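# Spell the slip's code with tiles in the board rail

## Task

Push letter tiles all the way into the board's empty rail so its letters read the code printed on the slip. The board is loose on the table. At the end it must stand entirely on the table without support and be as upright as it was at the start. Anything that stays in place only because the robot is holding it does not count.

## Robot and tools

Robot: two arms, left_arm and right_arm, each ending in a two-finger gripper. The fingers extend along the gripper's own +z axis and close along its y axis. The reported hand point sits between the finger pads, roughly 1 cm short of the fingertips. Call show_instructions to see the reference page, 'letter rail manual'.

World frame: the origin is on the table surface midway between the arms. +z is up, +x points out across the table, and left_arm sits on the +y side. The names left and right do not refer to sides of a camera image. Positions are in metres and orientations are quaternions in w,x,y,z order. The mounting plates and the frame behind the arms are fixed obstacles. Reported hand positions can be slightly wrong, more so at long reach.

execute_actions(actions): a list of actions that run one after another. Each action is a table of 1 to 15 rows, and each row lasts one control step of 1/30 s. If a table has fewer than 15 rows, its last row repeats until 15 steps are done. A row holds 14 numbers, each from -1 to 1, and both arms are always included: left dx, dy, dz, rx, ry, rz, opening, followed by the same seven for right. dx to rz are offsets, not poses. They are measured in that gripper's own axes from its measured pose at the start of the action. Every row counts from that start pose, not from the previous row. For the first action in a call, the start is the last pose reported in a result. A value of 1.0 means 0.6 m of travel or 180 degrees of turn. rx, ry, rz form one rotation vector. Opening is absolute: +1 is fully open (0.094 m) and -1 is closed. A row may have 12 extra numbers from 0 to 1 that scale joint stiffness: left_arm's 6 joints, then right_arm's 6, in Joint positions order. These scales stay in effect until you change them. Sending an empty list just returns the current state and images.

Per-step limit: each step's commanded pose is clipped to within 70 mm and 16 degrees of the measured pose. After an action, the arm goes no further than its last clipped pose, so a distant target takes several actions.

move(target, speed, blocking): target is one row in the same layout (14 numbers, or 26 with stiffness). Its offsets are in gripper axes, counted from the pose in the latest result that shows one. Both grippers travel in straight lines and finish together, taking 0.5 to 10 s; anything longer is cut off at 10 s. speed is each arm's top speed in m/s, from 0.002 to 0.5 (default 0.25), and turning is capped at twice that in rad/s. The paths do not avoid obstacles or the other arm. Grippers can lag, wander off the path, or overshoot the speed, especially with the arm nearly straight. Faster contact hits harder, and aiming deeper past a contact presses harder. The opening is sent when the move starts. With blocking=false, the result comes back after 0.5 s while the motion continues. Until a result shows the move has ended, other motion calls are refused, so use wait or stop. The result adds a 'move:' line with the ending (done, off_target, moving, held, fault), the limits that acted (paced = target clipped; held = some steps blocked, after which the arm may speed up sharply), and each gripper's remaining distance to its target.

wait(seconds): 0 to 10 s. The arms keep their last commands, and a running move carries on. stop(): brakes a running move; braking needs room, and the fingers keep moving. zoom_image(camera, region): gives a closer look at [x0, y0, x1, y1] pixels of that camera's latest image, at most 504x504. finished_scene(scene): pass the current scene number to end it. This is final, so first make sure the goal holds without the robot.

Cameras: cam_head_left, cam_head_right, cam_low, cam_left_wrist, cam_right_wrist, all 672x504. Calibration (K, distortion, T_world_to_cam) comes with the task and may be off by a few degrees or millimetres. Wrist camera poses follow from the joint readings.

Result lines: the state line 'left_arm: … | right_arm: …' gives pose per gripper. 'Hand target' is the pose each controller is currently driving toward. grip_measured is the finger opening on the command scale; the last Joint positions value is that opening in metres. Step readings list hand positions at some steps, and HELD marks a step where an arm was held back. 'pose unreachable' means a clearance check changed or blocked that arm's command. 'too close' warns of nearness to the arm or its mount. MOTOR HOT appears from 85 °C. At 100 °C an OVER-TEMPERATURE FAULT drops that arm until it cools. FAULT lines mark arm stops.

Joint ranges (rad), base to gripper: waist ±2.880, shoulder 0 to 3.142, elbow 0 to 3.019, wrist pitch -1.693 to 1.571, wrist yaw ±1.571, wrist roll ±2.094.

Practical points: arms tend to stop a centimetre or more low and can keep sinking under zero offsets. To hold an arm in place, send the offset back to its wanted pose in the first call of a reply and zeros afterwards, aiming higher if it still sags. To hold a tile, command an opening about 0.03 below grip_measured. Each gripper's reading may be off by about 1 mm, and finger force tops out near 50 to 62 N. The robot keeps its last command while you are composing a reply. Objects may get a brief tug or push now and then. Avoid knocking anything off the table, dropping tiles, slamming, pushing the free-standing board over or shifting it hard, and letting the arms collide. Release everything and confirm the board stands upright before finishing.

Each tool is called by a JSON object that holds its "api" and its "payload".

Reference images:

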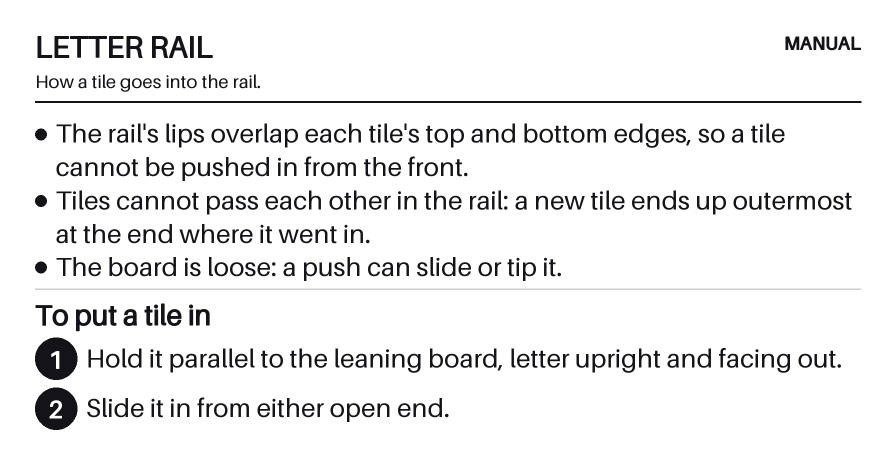

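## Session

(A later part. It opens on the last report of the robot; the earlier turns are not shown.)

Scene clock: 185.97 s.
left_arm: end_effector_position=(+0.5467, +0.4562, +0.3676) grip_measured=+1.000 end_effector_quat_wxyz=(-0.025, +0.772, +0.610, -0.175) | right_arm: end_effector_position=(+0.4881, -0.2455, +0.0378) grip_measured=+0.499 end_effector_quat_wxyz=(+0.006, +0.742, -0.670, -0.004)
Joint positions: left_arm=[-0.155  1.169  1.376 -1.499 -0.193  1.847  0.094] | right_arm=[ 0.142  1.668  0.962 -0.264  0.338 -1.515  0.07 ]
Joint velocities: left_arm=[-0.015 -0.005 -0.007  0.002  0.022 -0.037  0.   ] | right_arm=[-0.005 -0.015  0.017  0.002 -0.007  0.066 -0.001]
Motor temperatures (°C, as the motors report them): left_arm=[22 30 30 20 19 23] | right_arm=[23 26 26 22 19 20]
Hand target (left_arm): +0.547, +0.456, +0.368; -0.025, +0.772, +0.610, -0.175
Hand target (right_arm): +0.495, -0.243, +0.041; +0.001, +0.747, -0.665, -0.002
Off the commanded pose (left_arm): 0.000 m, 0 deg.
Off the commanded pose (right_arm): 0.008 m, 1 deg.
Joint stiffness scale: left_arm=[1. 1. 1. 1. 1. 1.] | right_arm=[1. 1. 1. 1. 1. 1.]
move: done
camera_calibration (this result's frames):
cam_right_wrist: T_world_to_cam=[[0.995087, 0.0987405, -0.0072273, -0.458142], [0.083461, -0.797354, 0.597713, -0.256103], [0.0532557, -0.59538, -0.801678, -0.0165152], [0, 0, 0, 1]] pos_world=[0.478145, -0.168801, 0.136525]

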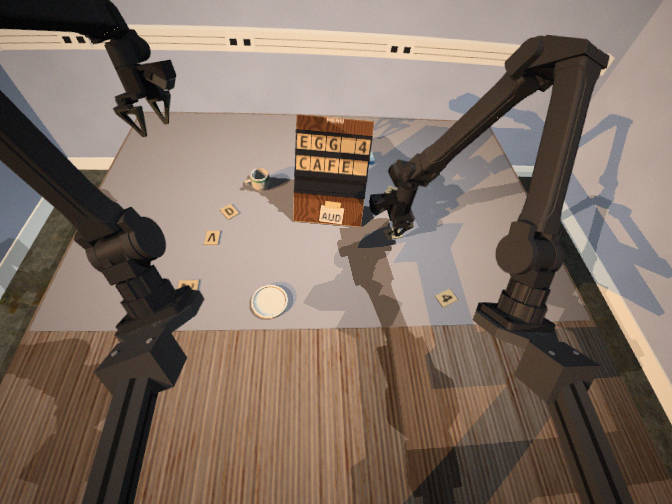

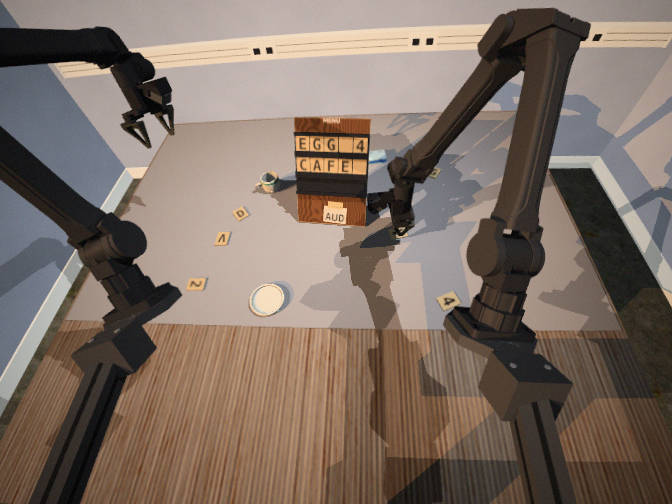

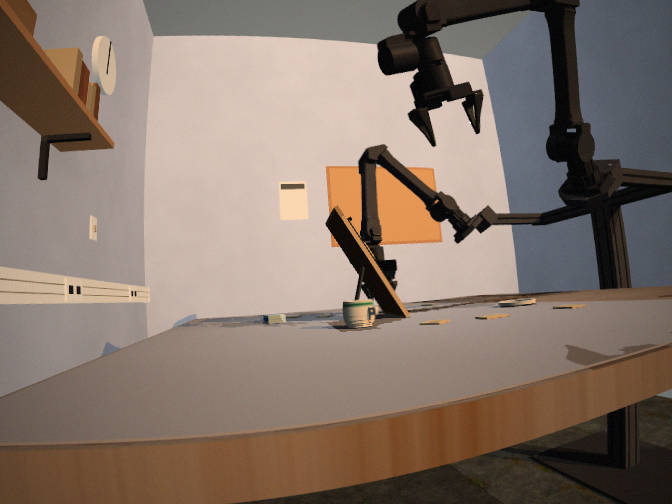

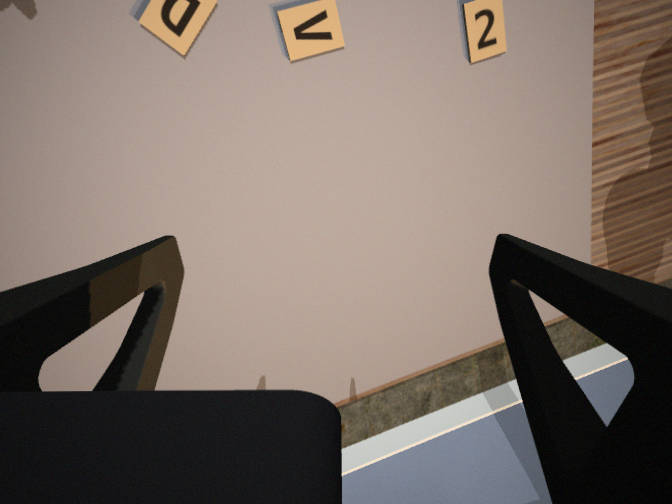

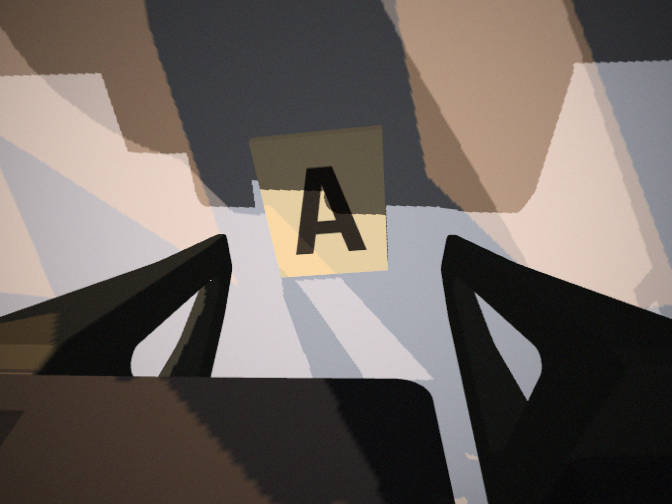

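{"api": "move", "payload": {"target": [0,0,0,0,0,0,1, 0.001,-0.004,0.05,0.0046,-0.0004,-0.0392,0.5], "speed": 0.05}}

Scene clock: 200.50 s.
left_arm: end_effector_position=(+0.5467, +0.4562, +0.3676) grip_measured=+1.000 end_effector_quat_wxyz=(-0.025, +0.772, +0.610, -0.175) | right_arm: end_effector_position=(+0.4838, -0.2435, +0.0138) grip_measured=+0.499 end_effector_quat_wxyz=(+0.002, +0.780, -0.625, -0.004)
Joint positions: left_arm=[-0.155  1.169  1.376 -1.499 -0.193  1.847  0.094] | right_arm=[ 0.128  1.729  0.97  -0.199  0.326 -1.646  0.07 ]
Joint velocities: left_arm=[-0.015 -0.005 -0.012 -0.007  0.007  0.095  0.   ] | right_arm=[-0.005 -0.015 -0.002  0.002 -0.007 -0.081 -0.   ]
Motor temperatures (°C, as the motors report them): left_arm=[22 30 30 20 19 23] | right_arm=[23 26 26 22 19 20]
Hand target (left_arm): +0.547, +0.456, +0.368; -0.025, +0.772, +0.610, -0.175
Hand target (right_arm): +0.490, -0.246, +0.008; +0.000, +0.782, -0.623, -0.000
Off the commanded pose (left_arm): 0.000 m, 0 deg.
Off the commanded pose (right_arm): 0.009 m, 1 deg.
Joint stiffness scale: left_arm=[1. 1. 1. 1. 1. 1.] | right_arm=[1. 1. 1. 1. 1. 1.]
move: done
camera_calibration (this result's frames):
cam_right_wrist: T_world_to_cam=[[0.976739, 0.214433, -0.000228568, -0.41734], [0.172792, -0.786429, 0.59302, -0.28037], [0.126984, -0.579265, -0.805188, -0.0660659], [0, 0, 0, 1]] pos_world=[0.464467, -0.169269, 0.112974]

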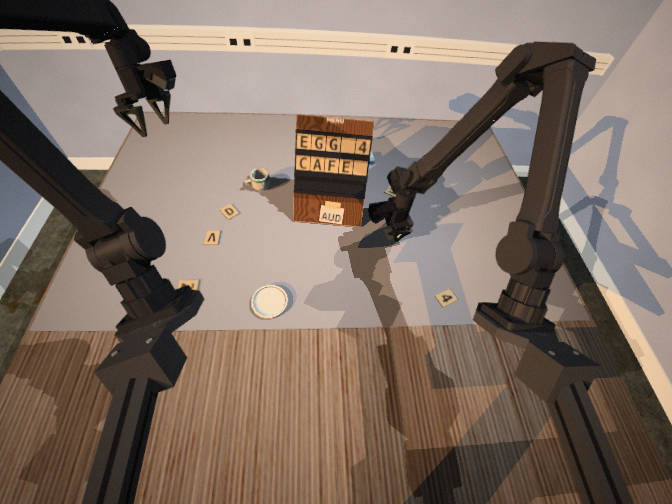

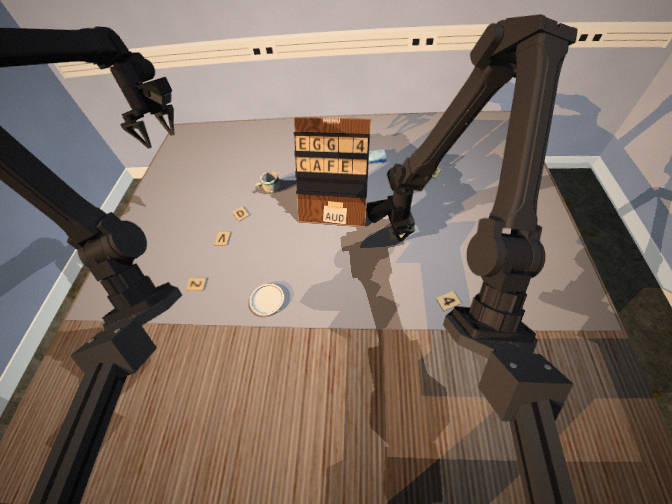

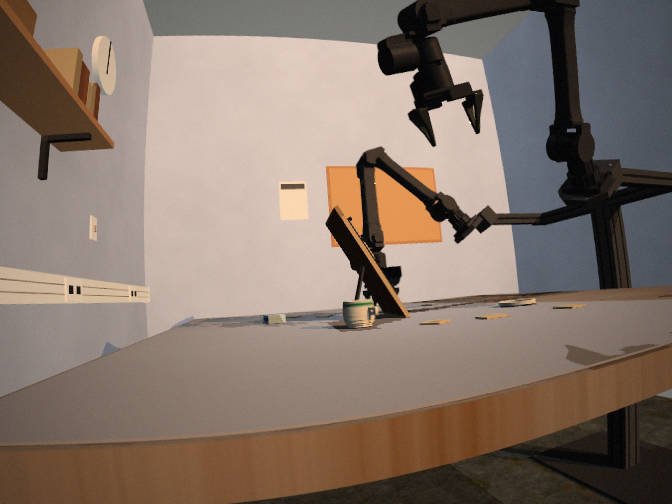

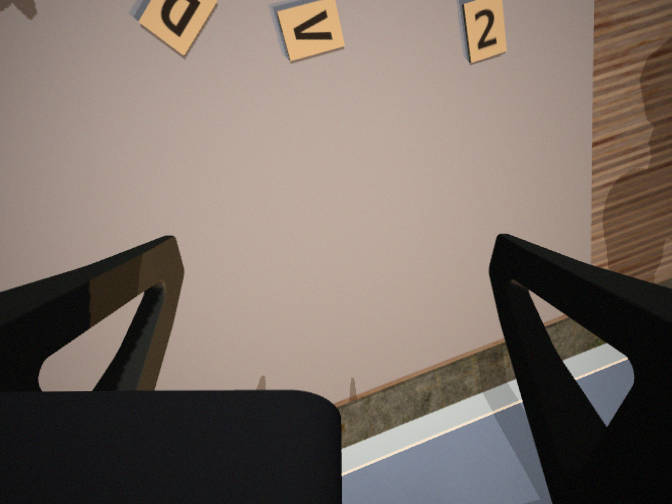

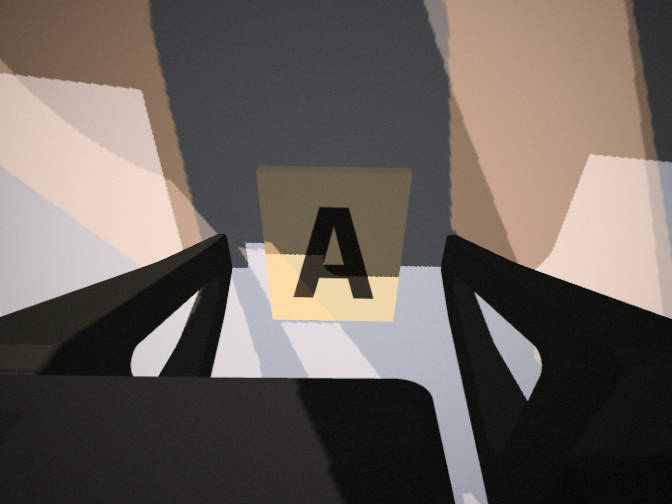

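{"api": "move", "payload": {"target": [0,0,0,0,0,0,1, 0.0063,-0.0092,0.0113,0.0026,0.0012,-0.0018,0.5], "speed": 0.02}}

{"api": "move", "payload": {"target": [0,0,0,0,0,0,1, 0.0063,-0.0092,0.008,0.0026,0.0012,-0.0018,-0.12], "speed": 0.02}}

Scene clock: 210.07 s.
left_arm: end_effector_position=(+0.5467, +0.4562, +0.3676) grip_measured=+1.000 end_effector_quat_wxyz=(-0.025, +0.772, +0.610, -0.175) | right_arm: end_effector_position=(+0.4844, -0.2434, +0.0138) grip_measured=+0.499 end_effector_quat_wxyz=(+0.001, +0.781, -0.624, -0.003)
Joint positions: left_arm=[-0.155  1.169  1.376 -1.499 -0.193  1.847  0.094] | right_arm=[ 0.128  1.729  0.97  -0.197  0.325 -1.65   0.07 ]
Joint velocities: left_arm=[-0.005 -0.005  0.002 -0.002 -0.051  0.037  0.   ] | right_arm=[ 0.005 -0.005  0.012 -0.017 -0.022  0.066  0.   ]
Motor temperatures (°C, as the motors report them): left_arm=[22 30 30 20 19 23] | right_arm=[23 26 26 22 19 20]
Hand target (left_arm): +0.547, +0.456, +0.368; -0.025, +0.772, +0.610, -0.175
Hand target (right_arm): +0.490, -0.246, +0.007; -0.000, +0.782, -0.623, +0.000
Off the commanded pose (left_arm): 0.000 m, 0 deg.
Off the commanded pose (right_arm): 0.009 m, 0 deg.
Joint stiffness scale: left_arm=[1. 1. 1. 1. 1. 1.] | right_arm=[1. 1. 1. 1. 1. 1.]
move: done
camera_calibration (this result's frames):
cam_right_wrist: T_world_to_cam=[[0.976099, 0.217313, 0.00233353, -0.417], [0.173655, -0.786369, 0.592847, -0.280752], [0.130668, -0.578273, -0.805311, -0.0675995], [0, 0, 0, 1]] pos_world=[0.464621, -0.169246, 0.112978]

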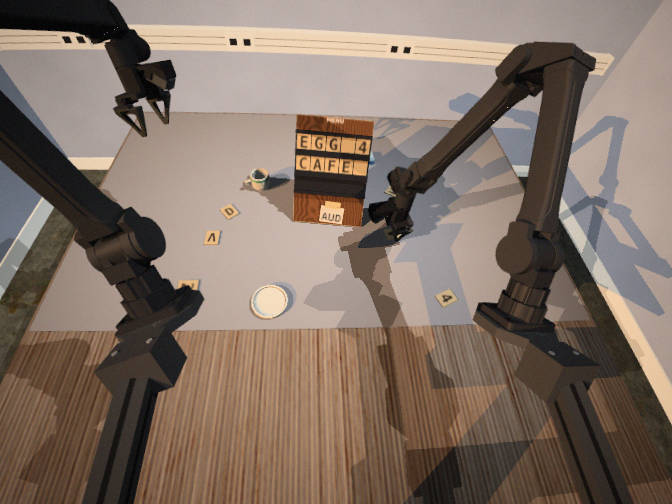

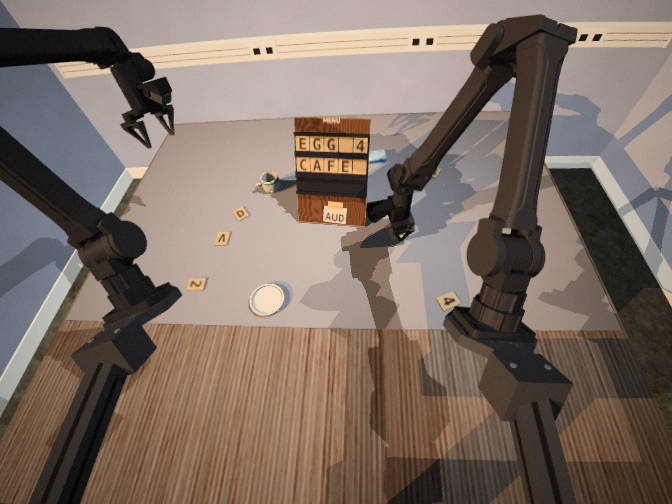

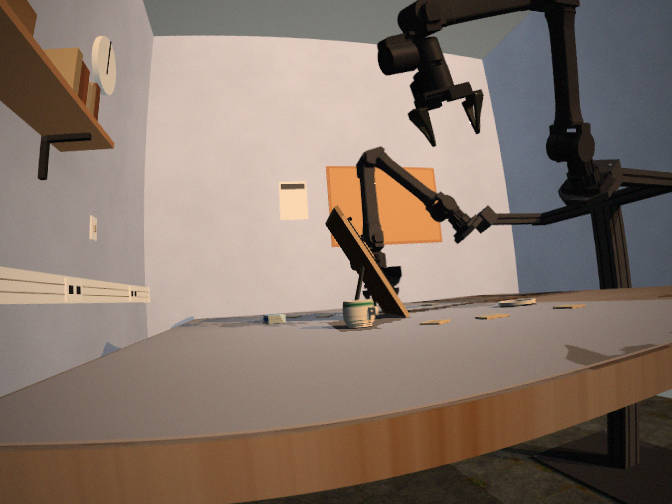

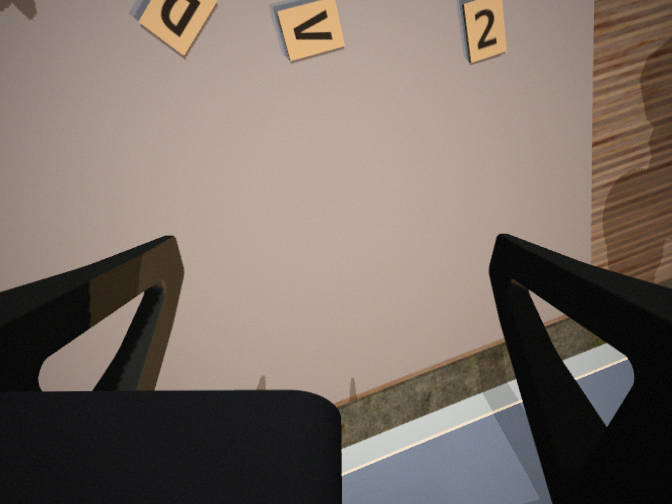

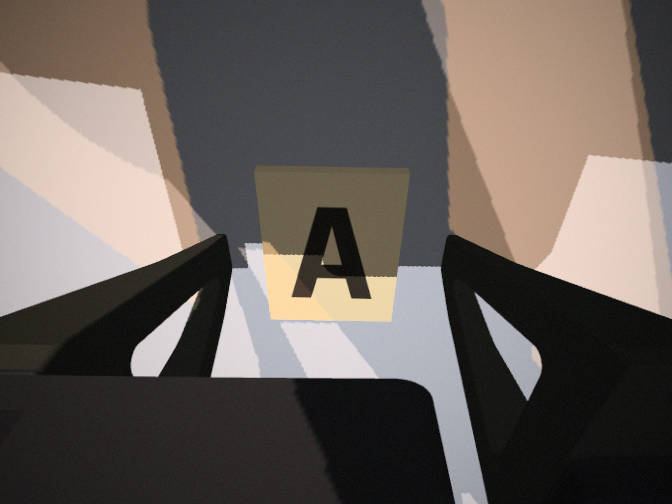

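Scene clock: 210.77 s.
left_arm: end_effector_position=(+0.5467, +0.4562, +0.3676) grip_measured=+1.000 end_effector_quat_wxyz=(-0.025, +0.772, +0.610, -0.175) | right_arm: end_effector_position=(+0.4844, -0.2434, +0.0138) grip_measured=-0.105 end_effector_quat_wxyz=(+0.001, +0.782, -0.623, -0.003)
Joint positions: left_arm=[-0.155  1.169  1.376 -1.499 -0.193  1.847  0.094] | right_arm=[ 0.128  1.729  0.97  -0.197  0.325 -1.652  0.042]
Joint velocities: left_arm=[-0.005 -0.005  0.007  0.002  0.007  0.051  0.   ] | right_arm=[ 0.005 -0.005 -0.027 -0.002  0.037  0.037  0.   ]
Motor temperatures (°C, as the motors report them): left_arm=[22 30 30 20 19 23] | right_arm=[23 26 26 22 19 20]
Hand target (left_arm): +0.547, +0.456, +0.368; -0.025, +0.772, +0.610, -0.175
Hand target (right_arm): +0.491, -0.246, +0.009; -0.001, +0.783, -0.622, +0.001
Off the commanded pose (left_arm): 0.000 m, 0 deg.
Off the commanded pose (right_arm): 0.008 m, 1 deg.
Joint stiffness scale: left_arm=[1. 1. 1. 1. 1. 1.] | right_arm=[1. 1. 1. 1. 1. 1.]
move: done
camera_calibration (this result's frames):
cam_right_wrist: T_world_to_cam=[[0.975599, 0.219546, 0.0023422, -0.416215], [0.175451, -0.785977, 0.592838, -0.281527], [0.131996, -0.577962, -0.805318, -0.068167], [0, 0, 0, 1]] pos_world=[0.464451, -0.169293, 0.112979]

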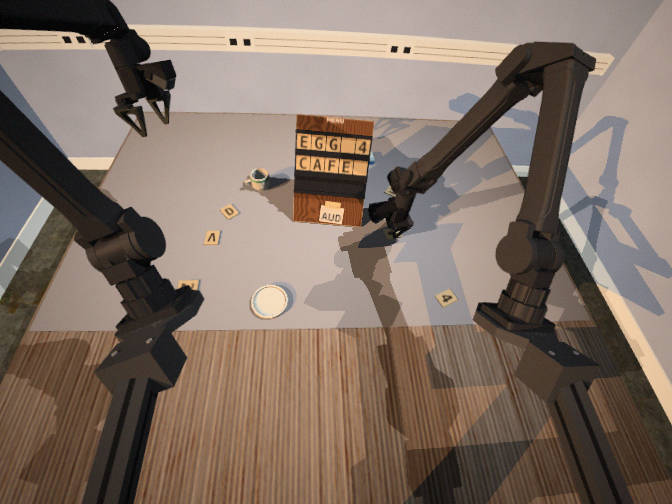

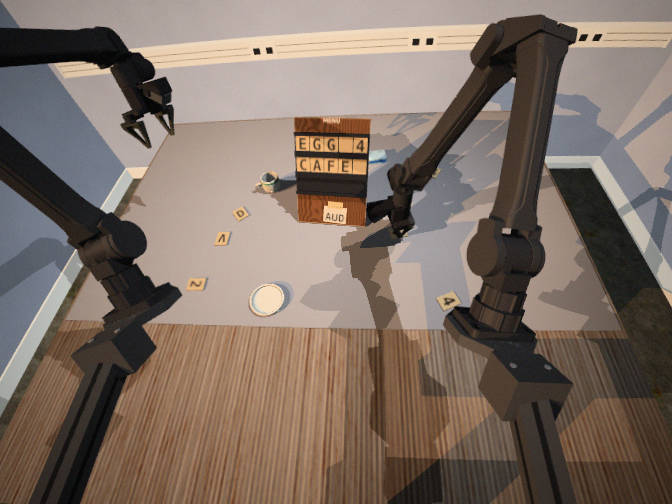

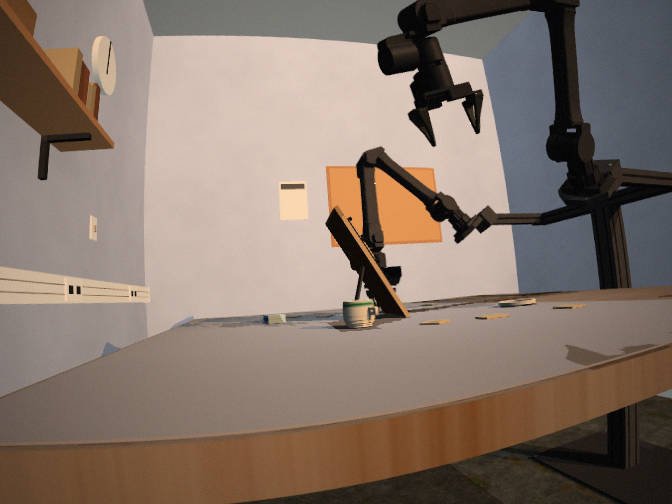

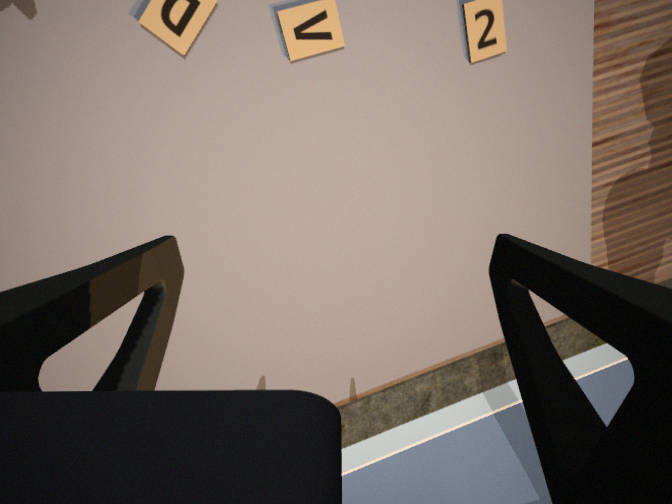

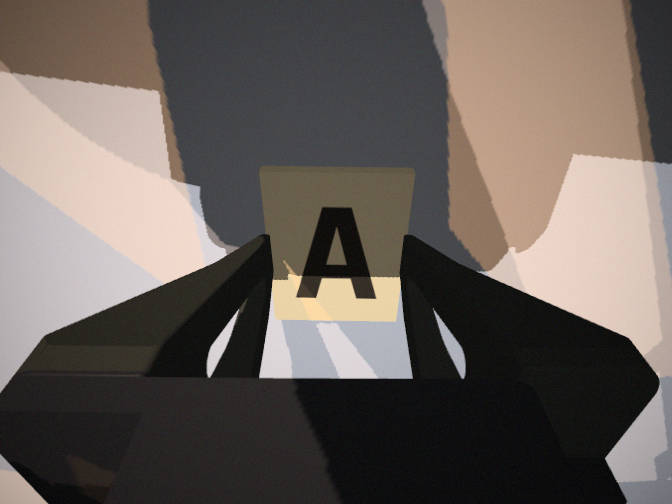

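{"api": "move", "payload": {"target": [0,0,0,0,0,0,1, 0.006,-0.009,0.017,0.002,0.001,0,0.1], "speed": 0.01}}

{"api": "move", "payload": {"target": [0,0,0,0,0,0,1, 0.006,-0.009,0.01,0.002,0.001,0,-0.12], "speed": 0.02}}

Scene clock: 215.97 s.
left_arm: end_effector_position=(+0.5467, +0.4562, +0.3676) grip_measured=+1.000 end_effector_quat_wxyz=(-0.025, +0.772, +0.610, -0.175) | right_arm: end_effector_position=(+0.4834, -0.2428, +0.0115) grip_measured=+0.098 end_effector_quat_wxyz=(+0.000, +0.782, -0.623, -0.004)
Joint positions: left_arm=[-0.155  1.169  1.376 -1.499 -0.193  1.847  0.094] | right_arm=[ 0.128  1.736  0.97  -0.191  0.324 -1.653  0.052]
Joint velocities: left_arm=[-0.005 -0.005  0.007 -0.012  0.066 -0.007  0.   ] | right_arm=[-0.015 -0.005  0.007 -0.007 -0.007 -0.081 -0.001]
Motor temperatures (°C, as the motors report them): left_arm=[22 30 30 20 19 23] | right_arm=[23 26 26 22 19 20]
Hand target (left_arm): +0.547, +0.456, +0.368; -0.025, +0.772, +0.610, -0.175
Hand target (right_arm): +0.490, -0.246, +0.004; -0.001, +0.782, -0.624, +0.000
Off the commanded pose (left_arm): 0.000 m, 0 deg.
Off the commanded pose (right_arm): 0.011 m, 0 deg.
Joint stiffness scale: left_arm=[1. 1. 1. 1. 1. 1.] | right_arm=[1. 1. 1. 1. 1. 1.]
move: off_target (right_arm)
camera_calibration (this result's frames):
cam_right_wrist: T_world_to_cam=[[0.975621, 0.219452, 0.00189788, -0.415369], [0.17583, -0.786806, 0.591625, -0.279929], [0.131327, -0.576868, -0.806211, -0.0689969], [0, 0, 0, 1]] pos_world=[0.463524, -0.168898, 0.110775]

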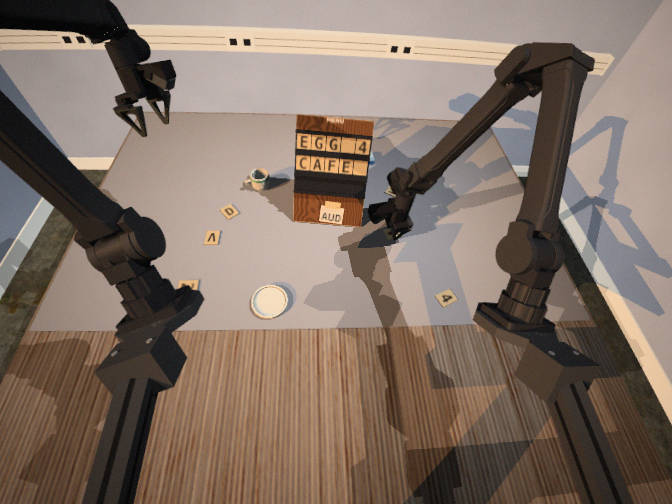

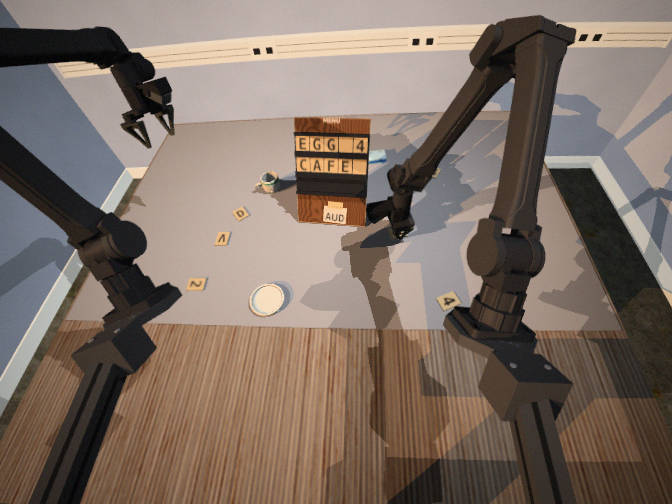

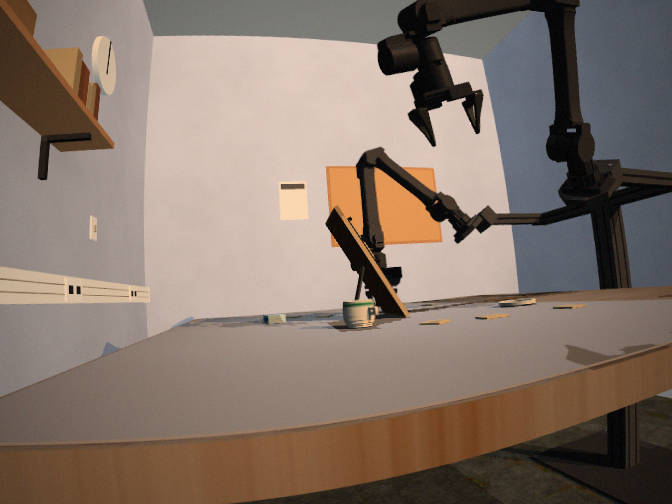

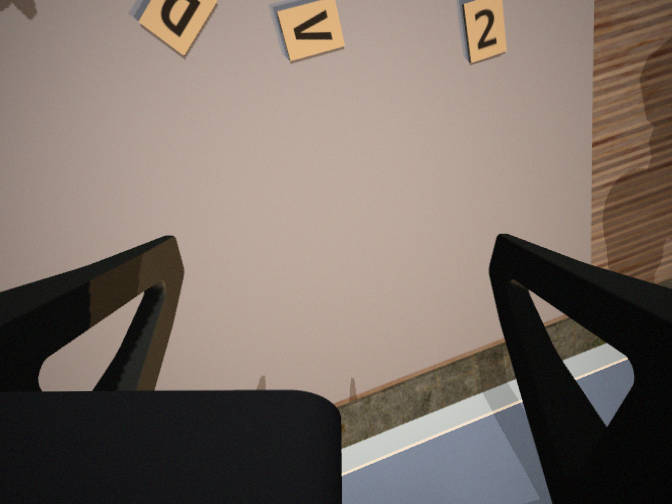

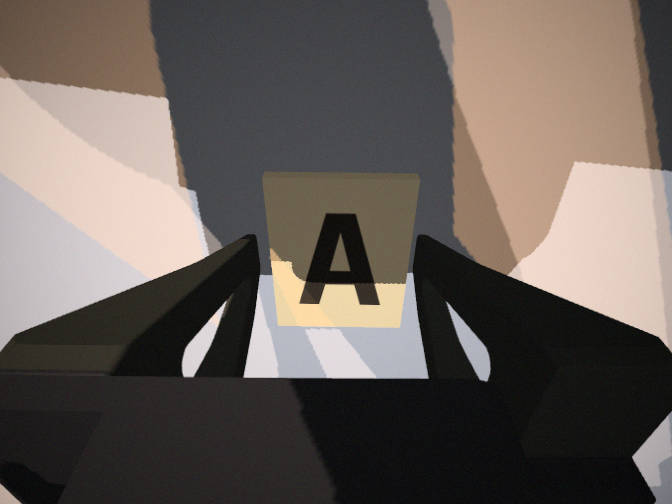

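Scene clock: 216.67 s.
left_arm: end_effector_position=(+0.5467, +0.4562, +0.3676) grip_measured=+1.000 end_effector_quat_wxyz=(-0.025, +0.772, +0.610, -0.175) | right_arm: end_effector_position=(+0.4834, -0.2428, +0.0115) grip_measured=-0.095 end_effector_quat_wxyz=(+0.000, +0.782, -0.623, -0.004)
Joint positions: left_arm=[-0.155  1.169  1.376 -1.499 -0.193  1.847  0.094] | right_arm=[ 0.128  1.736  0.97  -0.191  0.324 -1.653  0.043]
Joint velocities: left_arm=[-0.005 -0.015 -0.002 -0.012  0.037  0.022  0.   ] | right_arm=[-0.015 -0.015  0.002  0.007 -0.007 -0.022  0.001]
Motor temperatures (°C, as the motors report them): left_arm=[22 30 30 20 19 23] | right_arm=[23 26 26 22 19 20]
Hand target (left_arm): +0.547, +0.456, +0.368; -0.025, +0.772, +0.610, -0.175
Hand target (right_arm): +0.489, -0.245, +0.006; -0.001, +0.782, -0.623, -0.001
Off the commanded pose (left_arm): 0.000 m, 0 deg.
Off the commanded pose (right_arm): 0.009 m, 0 deg.
Joint stiffness scale: left_arm=[1. 1. 1. 1. 1. 1.] | right_arm=[1. 1. 1. 1. 1. 1.]
move: done
camera_calibration (this result's frames):
cam_right_wrist: T_world_to_cam=[[0.975621, 0.219452, 0.00189788, -0.415369], [0.17583, -0.786806, 0.591625, -0.279929], [0.131327, -0.576868, -0.806211, -0.0689969], [0, 0, 0, 1]] pos_world=[0.463524, -0.168898, 0.110775]

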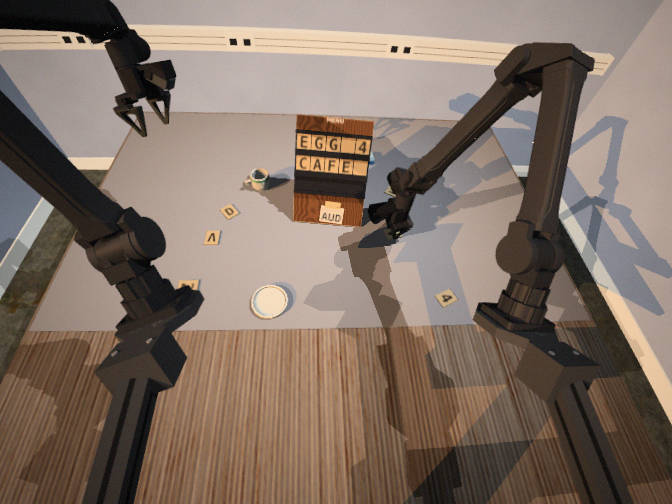

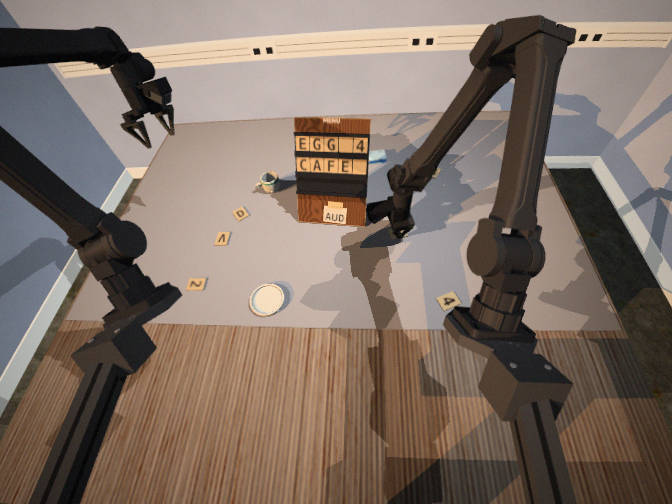

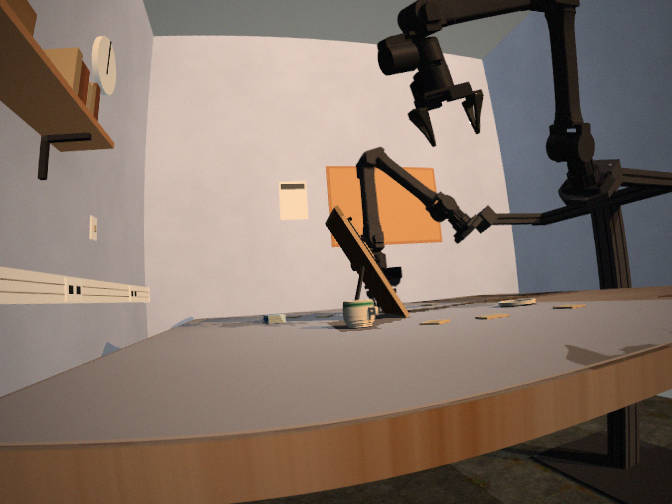

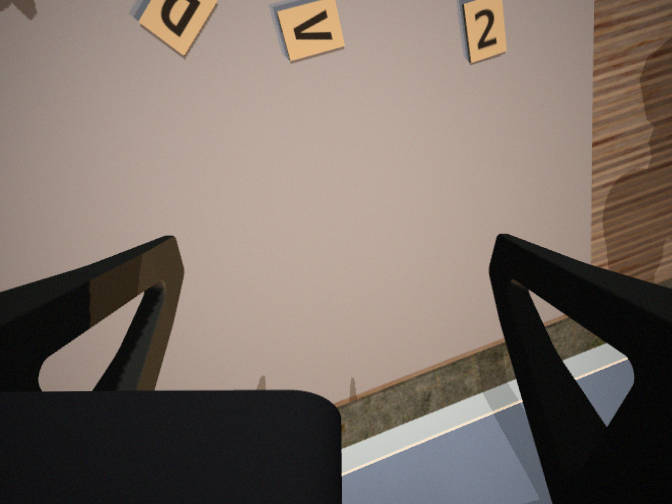

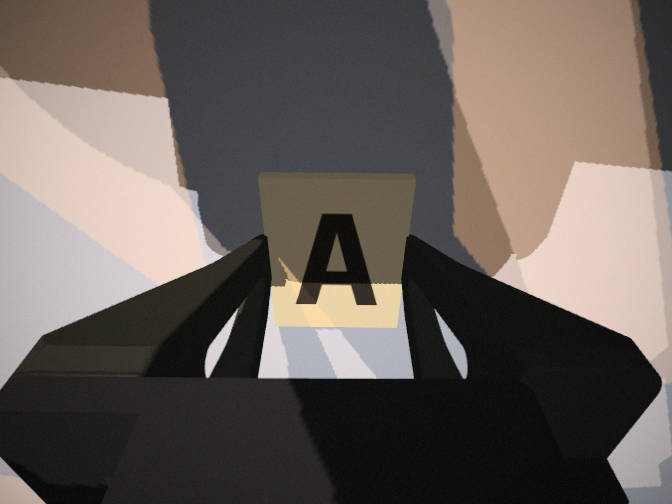

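Gripped. Now estimate the board's lean.

{"api": "zoom_image", "payload": {"camera": "cam_low", "region": [310, 195, 430, 325]}}

{"api": "zoom_image", "payload": {"camera": "cam_head_right", "region": [280, 105, 400, 235]}}

Region (310, 195, 430, 325) of cam_low's 672x504 image, scaled by 3.877, with more detail than that image has; it fills the left 465 columns of this view, and the rest is white.

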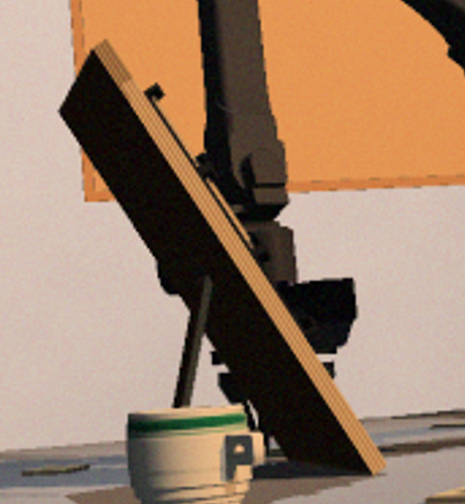

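Region (280, 105, 400, 235) of cam_head_right's 672x504 image, scaled by 3.877, with more detail than that image has; it fills the left 465 columns of this view, and the rest is white.

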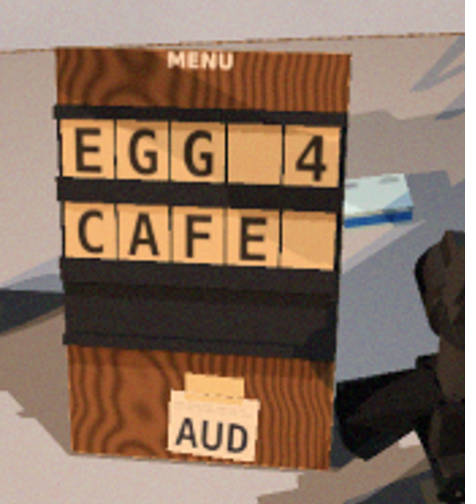

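{"api": "move", "payload": {"target": [0,0,0,0,0,0,1, 0,0,-0.083,0,0,0,-0.125], "speed": 0.1}}

{"api": "move", "payload": {"target": [0,0,0,0,0,0,1, -0.0998,-0.1098,-0.2017,0.3232,-0.2249,0.5427,-0.125], "speed": 0.35}}

Scene clock: 251.20 s.
left_arm: end_effector_position=(+0.5467, +0.4562, +0.3676) grip_measured=+1.000 end_effector_quat_wxyz=(-0.025, +0.772, +0.610, -0.175) | right_arm: end_effector_position=(+0.4875, -0.2453, +0.0583) grip_measured=-0.095 end_effector_quat_wxyz=(-0.001, +0.784, -0.621, -0.001)
Joint positions: left_arm=[-0.155  1.169  1.376 -1.499 -0.193  1.847  0.094] | right_arm=[ 0.156  1.611  0.934 -0.282  0.342 -1.636  0.043]
Joint velocities: left_arm=[-0.005 -0.005  0.002 -0.007 -0.066  0.051  0.   ] | right_arm=[-0.005 -0.015 -0.017 -0.012 -0.022 -0.066  0.001]
Motor temperatures (°C, as the motors report them): left_arm=[22 31 30 20 19 23] | right_arm=[23 26 26 22 19 20]
Hand target (left_arm): +0.547, +0.456, +0.368; -0.025, +0.772, +0.610, -0.175
Hand target (right_arm): +0.484, -0.243, +0.062; +0.001, +0.782, -0.623, -0.004
Off the commanded pose (left_arm): 0.000 m, 0 deg.
Off the commanded pose (right_arm): 0.005 m, 0 deg.
Joint stiffness scale: left_arm=[1. 1. 1. 1. 1. 1.] | right_arm=[1. 1. 1. 1. 1. 1.]
move: done
camera_calibration (this result's frames):
cam_right_wrist: T_world_to_cam=[[0.974313, 0.225086, 0.00714178, -0.417175], [0.177017, -0.785076, 0.593566, -0.310582], [0.13921, -0.577055, -0.804754, -0.0371756], [0, 0, 0, 1]] pos_world=[0.466612, -0.171383, 0.157413]

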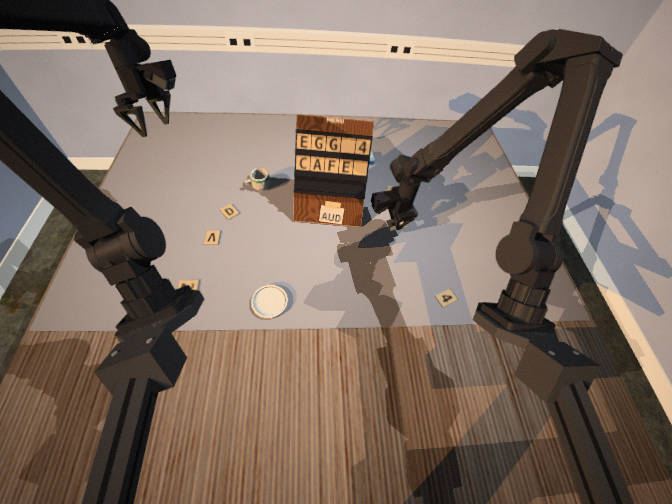

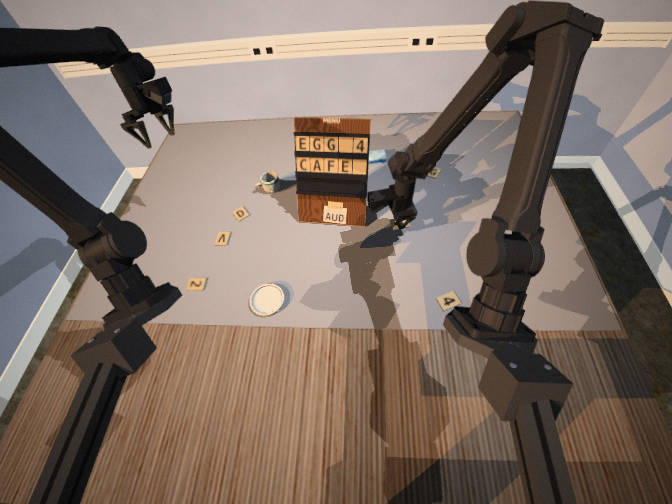

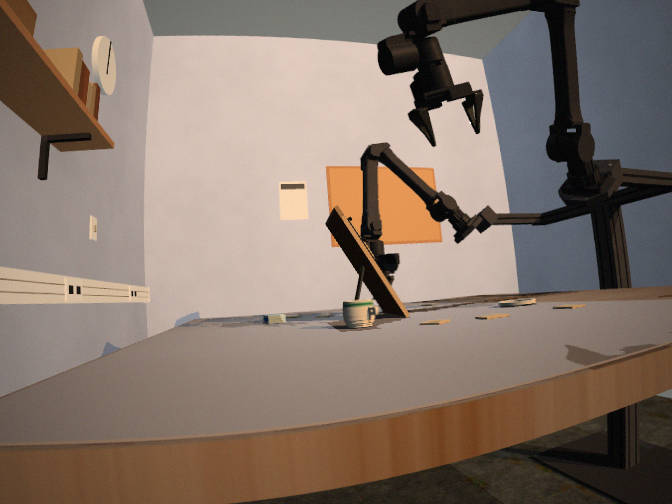

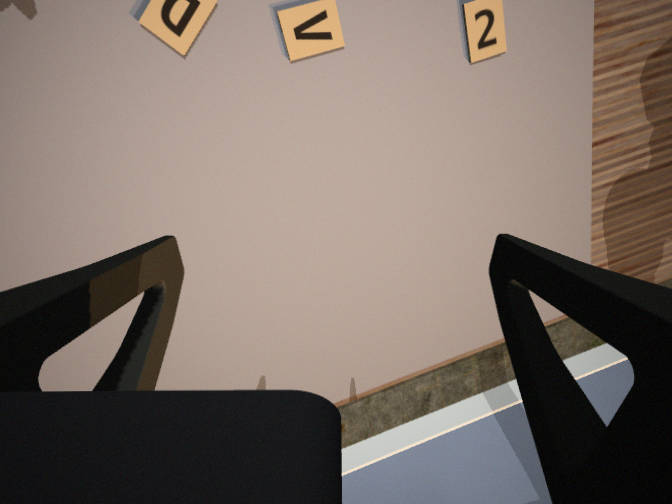

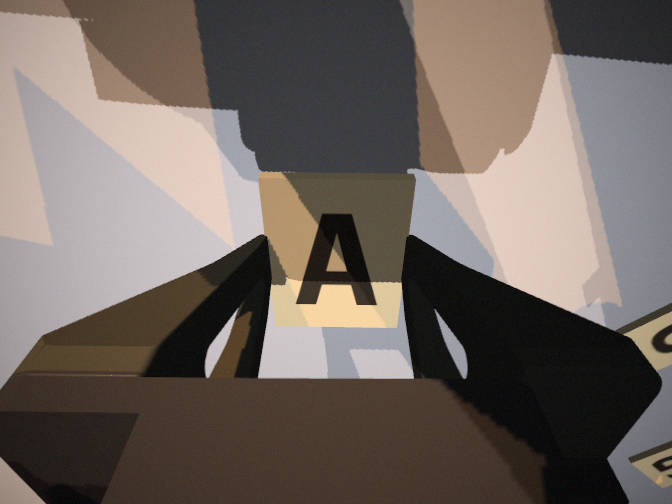

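Scene clock: 254.73 s.
left_arm: end_effector_position=(+0.5467, +0.4562, +0.3676) grip_measured=+1.000 end_effector_quat_wxyz=(-0.025, +0.772, +0.610, -0.175) | right_arm: end_effector_position=(+0.5367, -0.1754, +0.1782) grip_measured=-0.094 end_effector_quat_wxyz=(+0.504, +0.041, +0.862, -0.039)
Joint positions: left_arm=[-0.155  1.169  1.376 -1.499 -0.193  1.847  0.094] | right_arm=[ 0.435  1.781  0.628  1.377  0.684 -0.276  0.043]
Joint velocities: left_arm=[-0.005 -0.005 -0.012 -0.007 -0.051 -0.051  0.   ] | right_arm=[-0.005  0.005 -0.007 -0.002  0.007  0.066 -0.   ]
Motor temperatures (°C, as the motors report them): left_arm=[22 31 31 20 19 23] | right_arm=[23 26 26 22 19 20]
Hand target (left_arm): +0.547, +0.456, +0.368; -0.025, +0.772, +0.610, -0.175
Hand target (right_arm): +0.537, -0.171, +0.178; +0.508, +0.050, +0.859, -0.031
Off the commanded pose (left_arm): 0.000 m, 0 deg.
Off the commanded pose (right_arm): 0.004 m, 2 deg.
Joint stiffness scale: left_arm=[1. 1. 1. 1. 1. 1.] | right_arm=[1. 1. 1. 1. 1. 1.]
move: done
camera_calibration (this result's frames):
cam_right_wrist: T_world_to_cam=[[-0.116752, -0.992804, 0.0266424, -0.113253], [-0.907685, 0.0957781, -0.408577, 0.579675], [0.403085, -0.0718853, -0.912335, 0.0589712], [0, 0, 0, 1]] pos_world=[0.489169, -0.163719, 0.293661]

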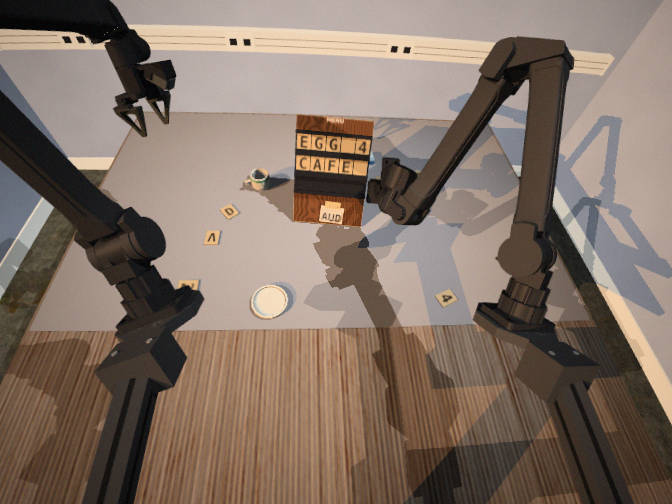

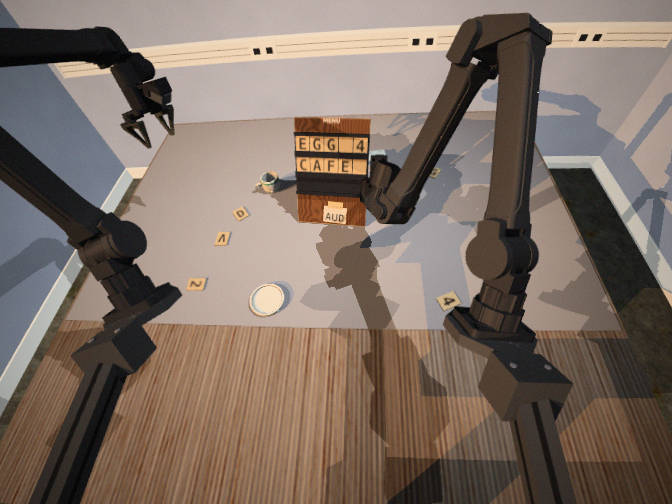

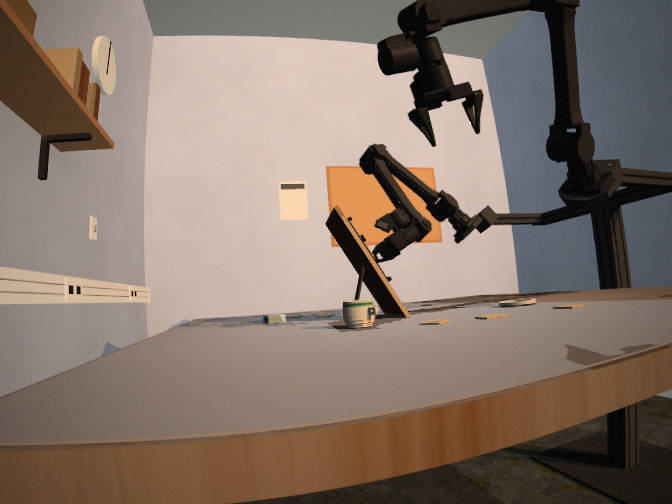

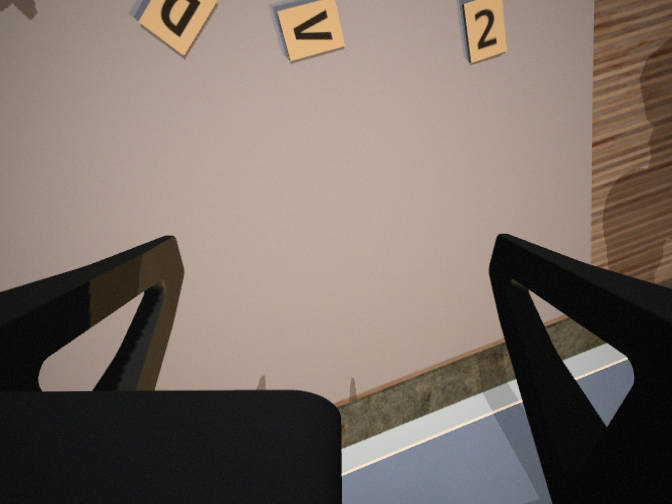

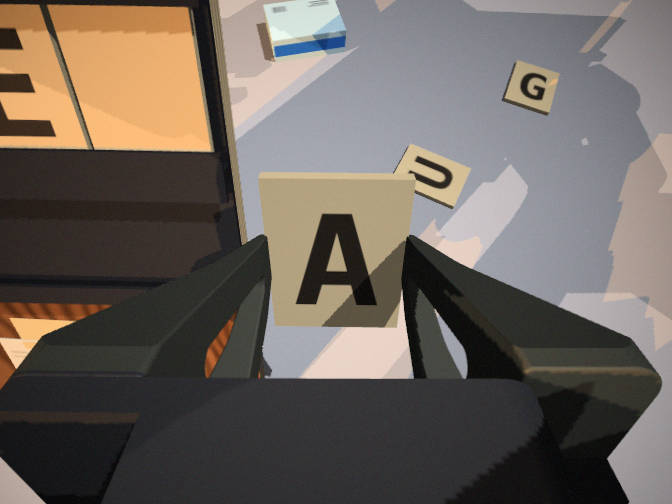

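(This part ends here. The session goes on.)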